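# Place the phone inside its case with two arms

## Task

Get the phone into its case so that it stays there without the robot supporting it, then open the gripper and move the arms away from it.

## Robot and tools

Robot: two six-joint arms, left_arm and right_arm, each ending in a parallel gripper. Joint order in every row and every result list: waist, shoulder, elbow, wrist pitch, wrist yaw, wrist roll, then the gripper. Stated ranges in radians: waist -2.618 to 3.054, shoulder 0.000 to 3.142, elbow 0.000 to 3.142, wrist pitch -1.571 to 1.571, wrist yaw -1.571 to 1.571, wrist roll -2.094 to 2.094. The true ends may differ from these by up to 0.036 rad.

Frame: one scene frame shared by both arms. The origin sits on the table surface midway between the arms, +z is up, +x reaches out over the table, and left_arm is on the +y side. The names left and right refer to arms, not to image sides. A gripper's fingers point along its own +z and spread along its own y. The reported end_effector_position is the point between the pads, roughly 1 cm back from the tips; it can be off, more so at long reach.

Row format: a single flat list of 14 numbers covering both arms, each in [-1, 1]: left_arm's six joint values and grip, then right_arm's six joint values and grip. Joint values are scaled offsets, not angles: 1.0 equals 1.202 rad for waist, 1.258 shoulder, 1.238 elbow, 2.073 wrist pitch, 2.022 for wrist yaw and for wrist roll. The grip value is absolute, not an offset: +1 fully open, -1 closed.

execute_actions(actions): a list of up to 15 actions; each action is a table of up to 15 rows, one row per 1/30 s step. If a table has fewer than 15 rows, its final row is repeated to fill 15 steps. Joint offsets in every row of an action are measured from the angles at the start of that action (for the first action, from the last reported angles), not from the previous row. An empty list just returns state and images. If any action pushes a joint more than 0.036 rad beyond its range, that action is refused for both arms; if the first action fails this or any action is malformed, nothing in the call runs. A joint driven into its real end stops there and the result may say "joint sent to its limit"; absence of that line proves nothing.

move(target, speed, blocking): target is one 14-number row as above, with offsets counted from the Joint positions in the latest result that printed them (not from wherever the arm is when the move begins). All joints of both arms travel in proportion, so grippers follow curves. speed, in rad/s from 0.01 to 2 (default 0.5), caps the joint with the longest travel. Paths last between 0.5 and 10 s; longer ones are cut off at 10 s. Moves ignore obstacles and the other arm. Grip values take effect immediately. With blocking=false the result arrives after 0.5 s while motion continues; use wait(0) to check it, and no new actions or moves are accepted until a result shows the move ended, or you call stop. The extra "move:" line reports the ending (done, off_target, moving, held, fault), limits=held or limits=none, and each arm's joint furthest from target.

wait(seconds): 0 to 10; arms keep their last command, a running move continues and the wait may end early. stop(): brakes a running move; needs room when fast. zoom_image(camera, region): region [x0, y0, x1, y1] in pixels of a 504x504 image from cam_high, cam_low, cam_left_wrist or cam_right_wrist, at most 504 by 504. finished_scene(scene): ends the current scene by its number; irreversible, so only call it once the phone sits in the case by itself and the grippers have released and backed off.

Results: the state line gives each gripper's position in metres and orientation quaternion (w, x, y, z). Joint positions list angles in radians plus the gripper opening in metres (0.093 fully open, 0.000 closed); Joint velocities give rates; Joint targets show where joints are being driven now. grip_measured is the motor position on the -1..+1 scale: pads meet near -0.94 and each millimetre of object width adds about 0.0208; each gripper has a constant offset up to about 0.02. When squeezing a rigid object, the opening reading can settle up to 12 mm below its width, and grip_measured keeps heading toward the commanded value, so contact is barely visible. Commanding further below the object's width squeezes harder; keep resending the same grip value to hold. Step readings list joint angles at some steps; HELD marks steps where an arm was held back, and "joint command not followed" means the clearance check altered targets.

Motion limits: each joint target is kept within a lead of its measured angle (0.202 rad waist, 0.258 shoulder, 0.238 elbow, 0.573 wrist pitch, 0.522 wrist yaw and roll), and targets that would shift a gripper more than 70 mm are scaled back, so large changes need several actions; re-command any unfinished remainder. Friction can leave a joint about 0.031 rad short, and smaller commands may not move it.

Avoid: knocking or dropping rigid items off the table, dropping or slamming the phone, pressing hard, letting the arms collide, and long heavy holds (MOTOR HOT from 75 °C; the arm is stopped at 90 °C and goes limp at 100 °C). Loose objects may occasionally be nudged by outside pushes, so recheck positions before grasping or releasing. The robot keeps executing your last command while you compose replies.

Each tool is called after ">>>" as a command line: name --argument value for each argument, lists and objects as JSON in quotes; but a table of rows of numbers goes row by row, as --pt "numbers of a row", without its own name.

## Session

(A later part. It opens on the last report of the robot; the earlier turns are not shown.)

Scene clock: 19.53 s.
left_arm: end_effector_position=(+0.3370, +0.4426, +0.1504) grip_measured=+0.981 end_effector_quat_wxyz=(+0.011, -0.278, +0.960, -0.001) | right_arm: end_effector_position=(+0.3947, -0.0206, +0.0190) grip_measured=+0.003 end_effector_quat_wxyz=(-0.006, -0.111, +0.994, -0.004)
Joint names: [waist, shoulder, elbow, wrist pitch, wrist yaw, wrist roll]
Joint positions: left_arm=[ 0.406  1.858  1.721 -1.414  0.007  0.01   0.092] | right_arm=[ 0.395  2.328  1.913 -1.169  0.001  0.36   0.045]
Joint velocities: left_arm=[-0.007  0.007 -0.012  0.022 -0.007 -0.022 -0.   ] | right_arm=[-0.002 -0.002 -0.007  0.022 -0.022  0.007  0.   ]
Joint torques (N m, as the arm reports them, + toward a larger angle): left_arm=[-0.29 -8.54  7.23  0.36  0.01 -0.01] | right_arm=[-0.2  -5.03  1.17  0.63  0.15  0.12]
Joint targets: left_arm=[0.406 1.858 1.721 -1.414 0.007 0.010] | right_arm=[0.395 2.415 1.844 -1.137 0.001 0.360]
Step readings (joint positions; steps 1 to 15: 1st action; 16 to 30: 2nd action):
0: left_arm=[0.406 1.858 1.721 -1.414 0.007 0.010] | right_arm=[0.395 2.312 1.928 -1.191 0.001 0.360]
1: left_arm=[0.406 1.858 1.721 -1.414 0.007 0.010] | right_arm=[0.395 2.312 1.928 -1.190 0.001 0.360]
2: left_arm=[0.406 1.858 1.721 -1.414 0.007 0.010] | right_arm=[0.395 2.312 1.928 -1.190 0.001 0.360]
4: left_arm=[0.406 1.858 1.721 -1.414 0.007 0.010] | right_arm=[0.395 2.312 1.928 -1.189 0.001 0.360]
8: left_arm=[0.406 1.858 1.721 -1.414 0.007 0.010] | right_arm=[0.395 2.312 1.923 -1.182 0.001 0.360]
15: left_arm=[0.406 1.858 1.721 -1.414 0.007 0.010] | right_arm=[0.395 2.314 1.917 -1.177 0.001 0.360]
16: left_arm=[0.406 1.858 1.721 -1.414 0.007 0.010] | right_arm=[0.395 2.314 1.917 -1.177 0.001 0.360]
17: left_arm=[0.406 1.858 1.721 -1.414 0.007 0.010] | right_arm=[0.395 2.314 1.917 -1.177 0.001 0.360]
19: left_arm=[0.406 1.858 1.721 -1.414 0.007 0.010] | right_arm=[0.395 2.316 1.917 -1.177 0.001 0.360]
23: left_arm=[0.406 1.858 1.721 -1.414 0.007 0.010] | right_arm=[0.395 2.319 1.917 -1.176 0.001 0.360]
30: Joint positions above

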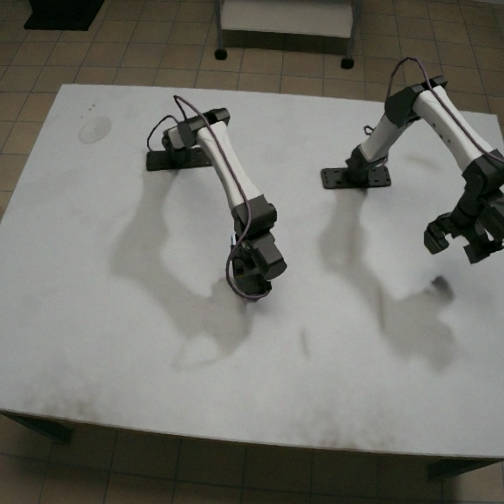

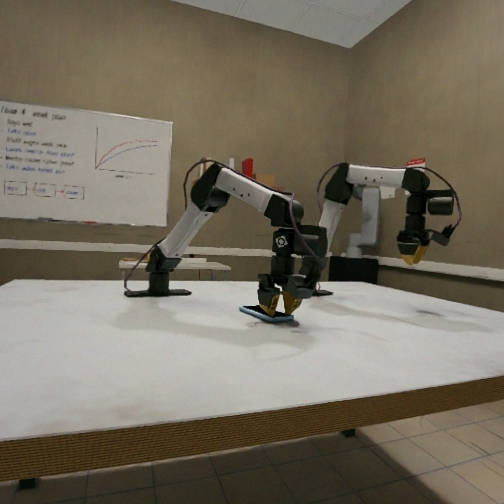

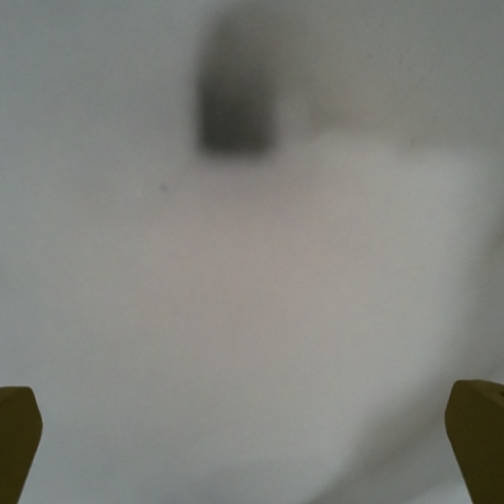

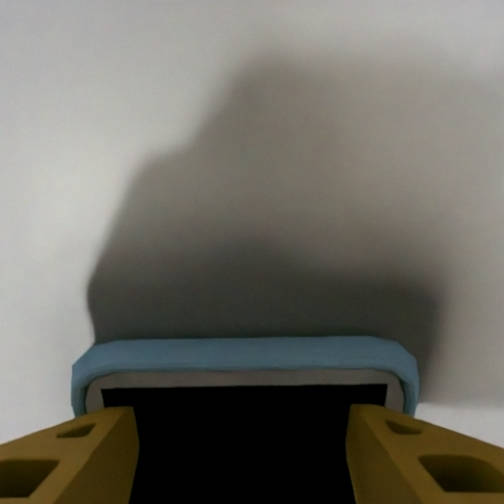

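>>> zoom_image --camera "cam_low" --region '[225, 280, 305, 340]'

>>> zoom_image --camera "cam_right_wrist" --region '[50, 300, 450, 504]'

Region (225, 280, 305, 340) of cam_low's 504x504 image, scaled by 6.300, with more detail than that image has; it fills the top 378 rows of this view, and the rest is white.

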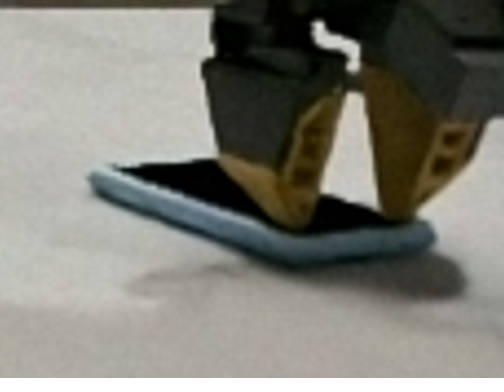

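Region (50, 300, 450, 504) of cam_right_wrist's 504x504 image, scaled by 1.260, with more detail than that image has; it fills the top 257 rows of this view, and the rest is white.

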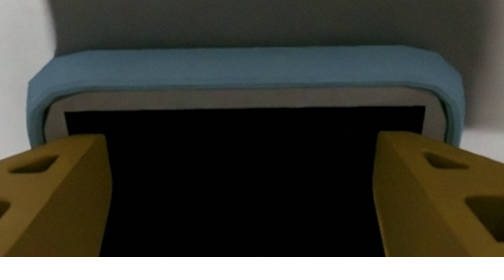

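>>> move --target '[0, 0, 0, 0, 0, 0, 1, 0.02, -0.148, 0.223, -0.169, 0.0, 0.012, 0.0]' --speed 0.6

Scene clock: 21.30 s.
left_arm: end_effector_position=(+0.3370, +0.4426, +0.1504) grip_measured=+0.981 end_effector_quat_wxyz=(+0.011, -0.278, +0.960, -0.001) | right_arm: end_effector_position=(+0.3759, -0.0250, +0.1588) grip_measured=+0.003 end_effector_quat_wxyz=(+0.039, -0.112, +0.993, +0.020)
Joint names: [waist, shoulder, elbow, wrist pitch, wrist yaw, wrist roll]
Joint positions: left_arm=[ 0.406  1.858  1.721 -1.414  0.007  0.01   0.092] | right_arm=[ 0.411  2.147  2.169 -1.506  0.001  0.374  0.045]
Joint velocities: left_arm=[ 0.012 -0.007  0.002 -0.022  0.066 -0.007 -0.001] | right_arm=[-0.007  0.007  0.017  0.022 -0.007 -0.051 -0.   ]
Joint torques (N m, as the arm reports them, + toward a larger angle): left_arm=[-0.34 -8.55  7.22  0.37  0.02 -0.01] | right_arm=[  0.56 -10.14   8.82   0.37   0.15   0.22]
Joint targets: left_arm=[0.406 1.858 1.721 -1.414 0.007 0.010] | right_arm=[0.419 2.142 2.189 -1.519 0.001 0.385]
move: done; limits=none; left_arm: farthest joint: the waist, 0.000 radians from its target (0.000 radians at the start); right_arm: farthest joint: the elbow, 0.020 radians from its target (0.276 radians at the start)

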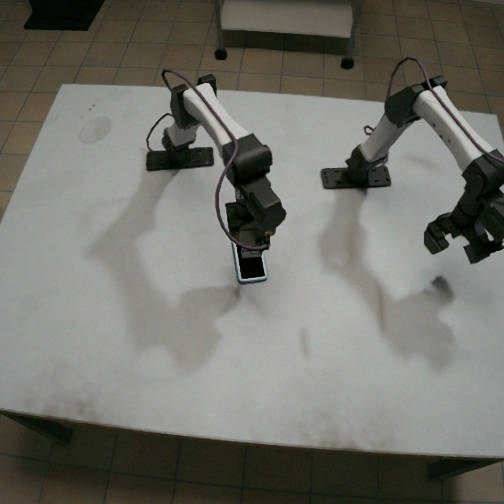

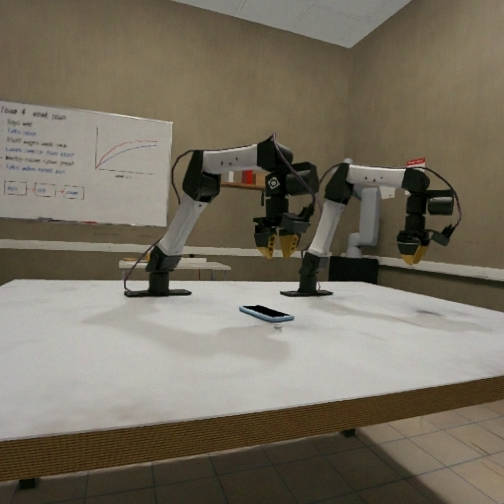

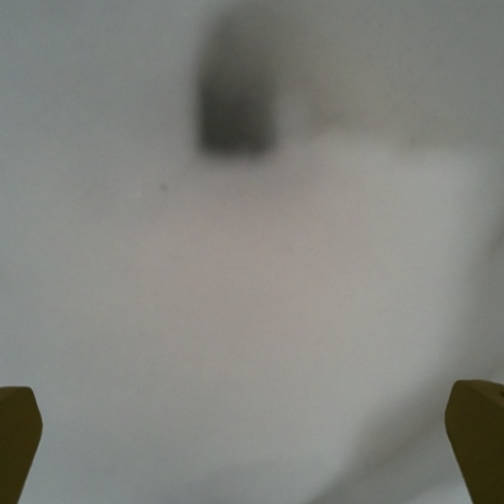

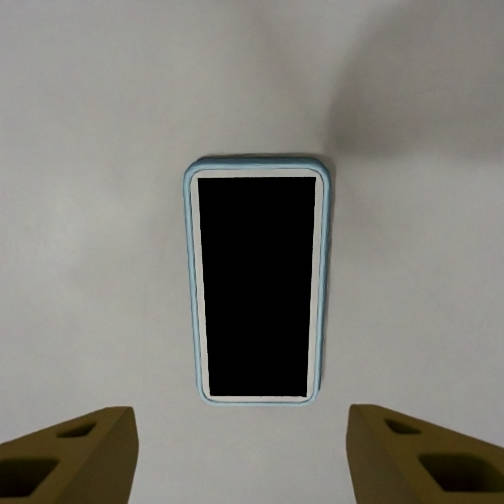

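>>> zoom_image --camera "cam_right_wrist" --region '[170, 300, 350, 420]'

>>> zoom_image --camera "cam_right_wrist" --region '[170, 140, 350, 300]'

>>> zoom_image --camera "cam_low" --region '[232, 295, 302, 335]'

Region (170, 300, 350, 420) of cam_right_wrist's 504x504 image, scaled by 2.800, with more detail than that image has.

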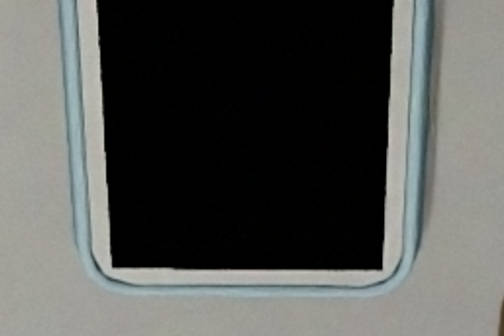

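Region (170, 140, 350, 300) of cam_right_wrist's 504x504 image, scaled by 2.800, with more detail than that image has.

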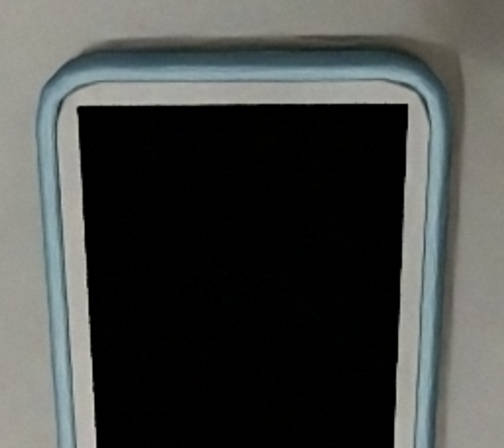

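Region (232, 295, 302, 335) of cam_low's 504x504 image, scaled by 7.200, with more detail than that image has; it fills the top 288 rows of this view, and the rest is white.

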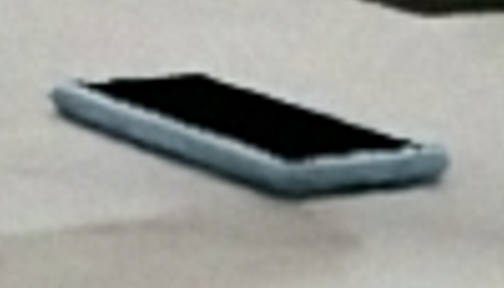

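>>> move --target '[0, 0, 0, 0, 0, 0, 1, -0.45, -0.2, -0.2, 0, 0.0, 0.0, 0.0]' --speed 0.9

Scene clock: 22.67 s.
left_arm: end_effector_position=(+0.3370, +0.4426, +0.1504) grip_measured=+0.981 end_effector_quat_wxyz=(+0.011, -0.278, +0.960, -0.001) | right_arm: end_effector_position=(+0.3982, -0.2465, +0.1895) grip_measured=+0.003 end_effector_quat_wxyz=(+0.051, +0.159, +0.986, +0.009)
Joint names: [waist, shoulder, elbow, wrist pitch, wrist yaw, wrist roll]
Joint positions: left_arm=[ 0.406  1.858  1.721 -1.414  0.007  0.01   0.092] | right_arm=[-0.134  1.914  1.949 -1.501  0.003  0.374  0.045]
Joint velocities: left_arm=[ 0.012  0.002  0.002  0.022  0.037 -0.007  0.   ] | right_arm=[-0.012  0.022 -0.007 -0.037  0.066  0.051 -0.001]
Joint torques (N m, as the arm reports them, + toward a larger angle): left_arm=[-0.28 -8.57  7.21  0.38  0.    0.  ] | right_arm=[ 0.12 -9.29  4.69  0.51  0.14  0.11]
Joint targets: left_arm=[0.406 1.858 1.721 -1.414 0.007 0.010] | right_arm=[-0.130 1.896 1.921 -1.506 0.001 0.374]
move: off_target (right_arm); limits=none; left_arm: farthest joint: the waist, 0.000 radians from its target (0.000 radians at the start); right_arm: farthest joint: the elbow, 0.028 radians from its target (0.248 radians at the start)

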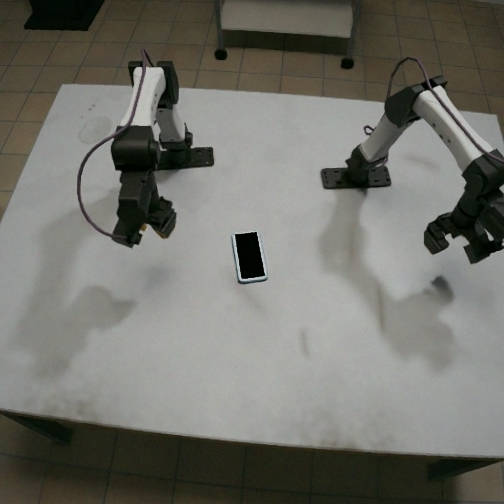

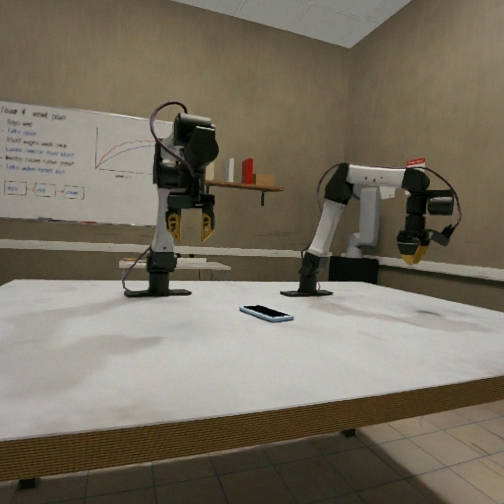

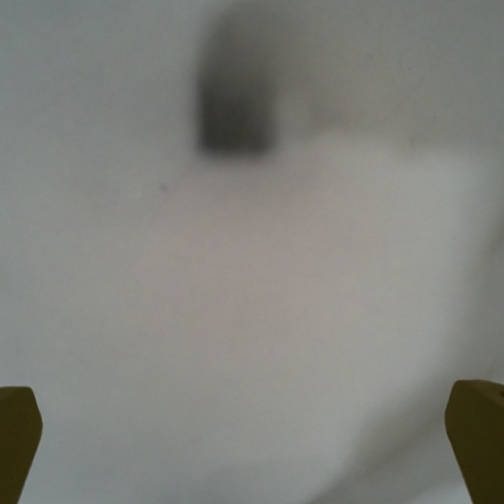

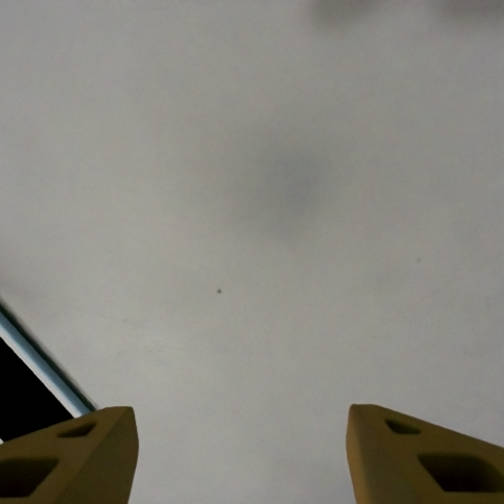

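>>> zoom_image --camera "cam_high" --region '[210, 215, 290, 295]'

Region (210, 215, 290, 295) of cam_high's 504x504 image, scaled by 6.300, with more detail than that image has.

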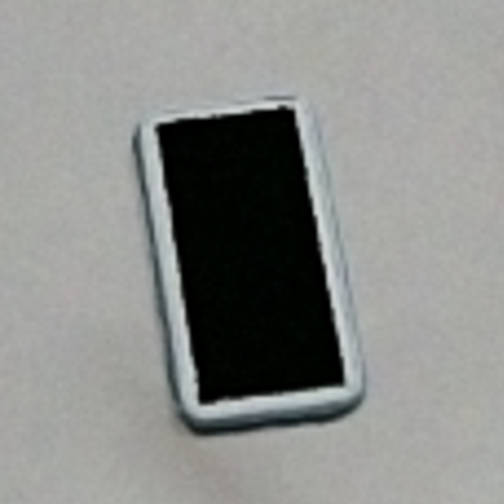

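>>> finished_scene --scene 1

The scene is finished: the task was done.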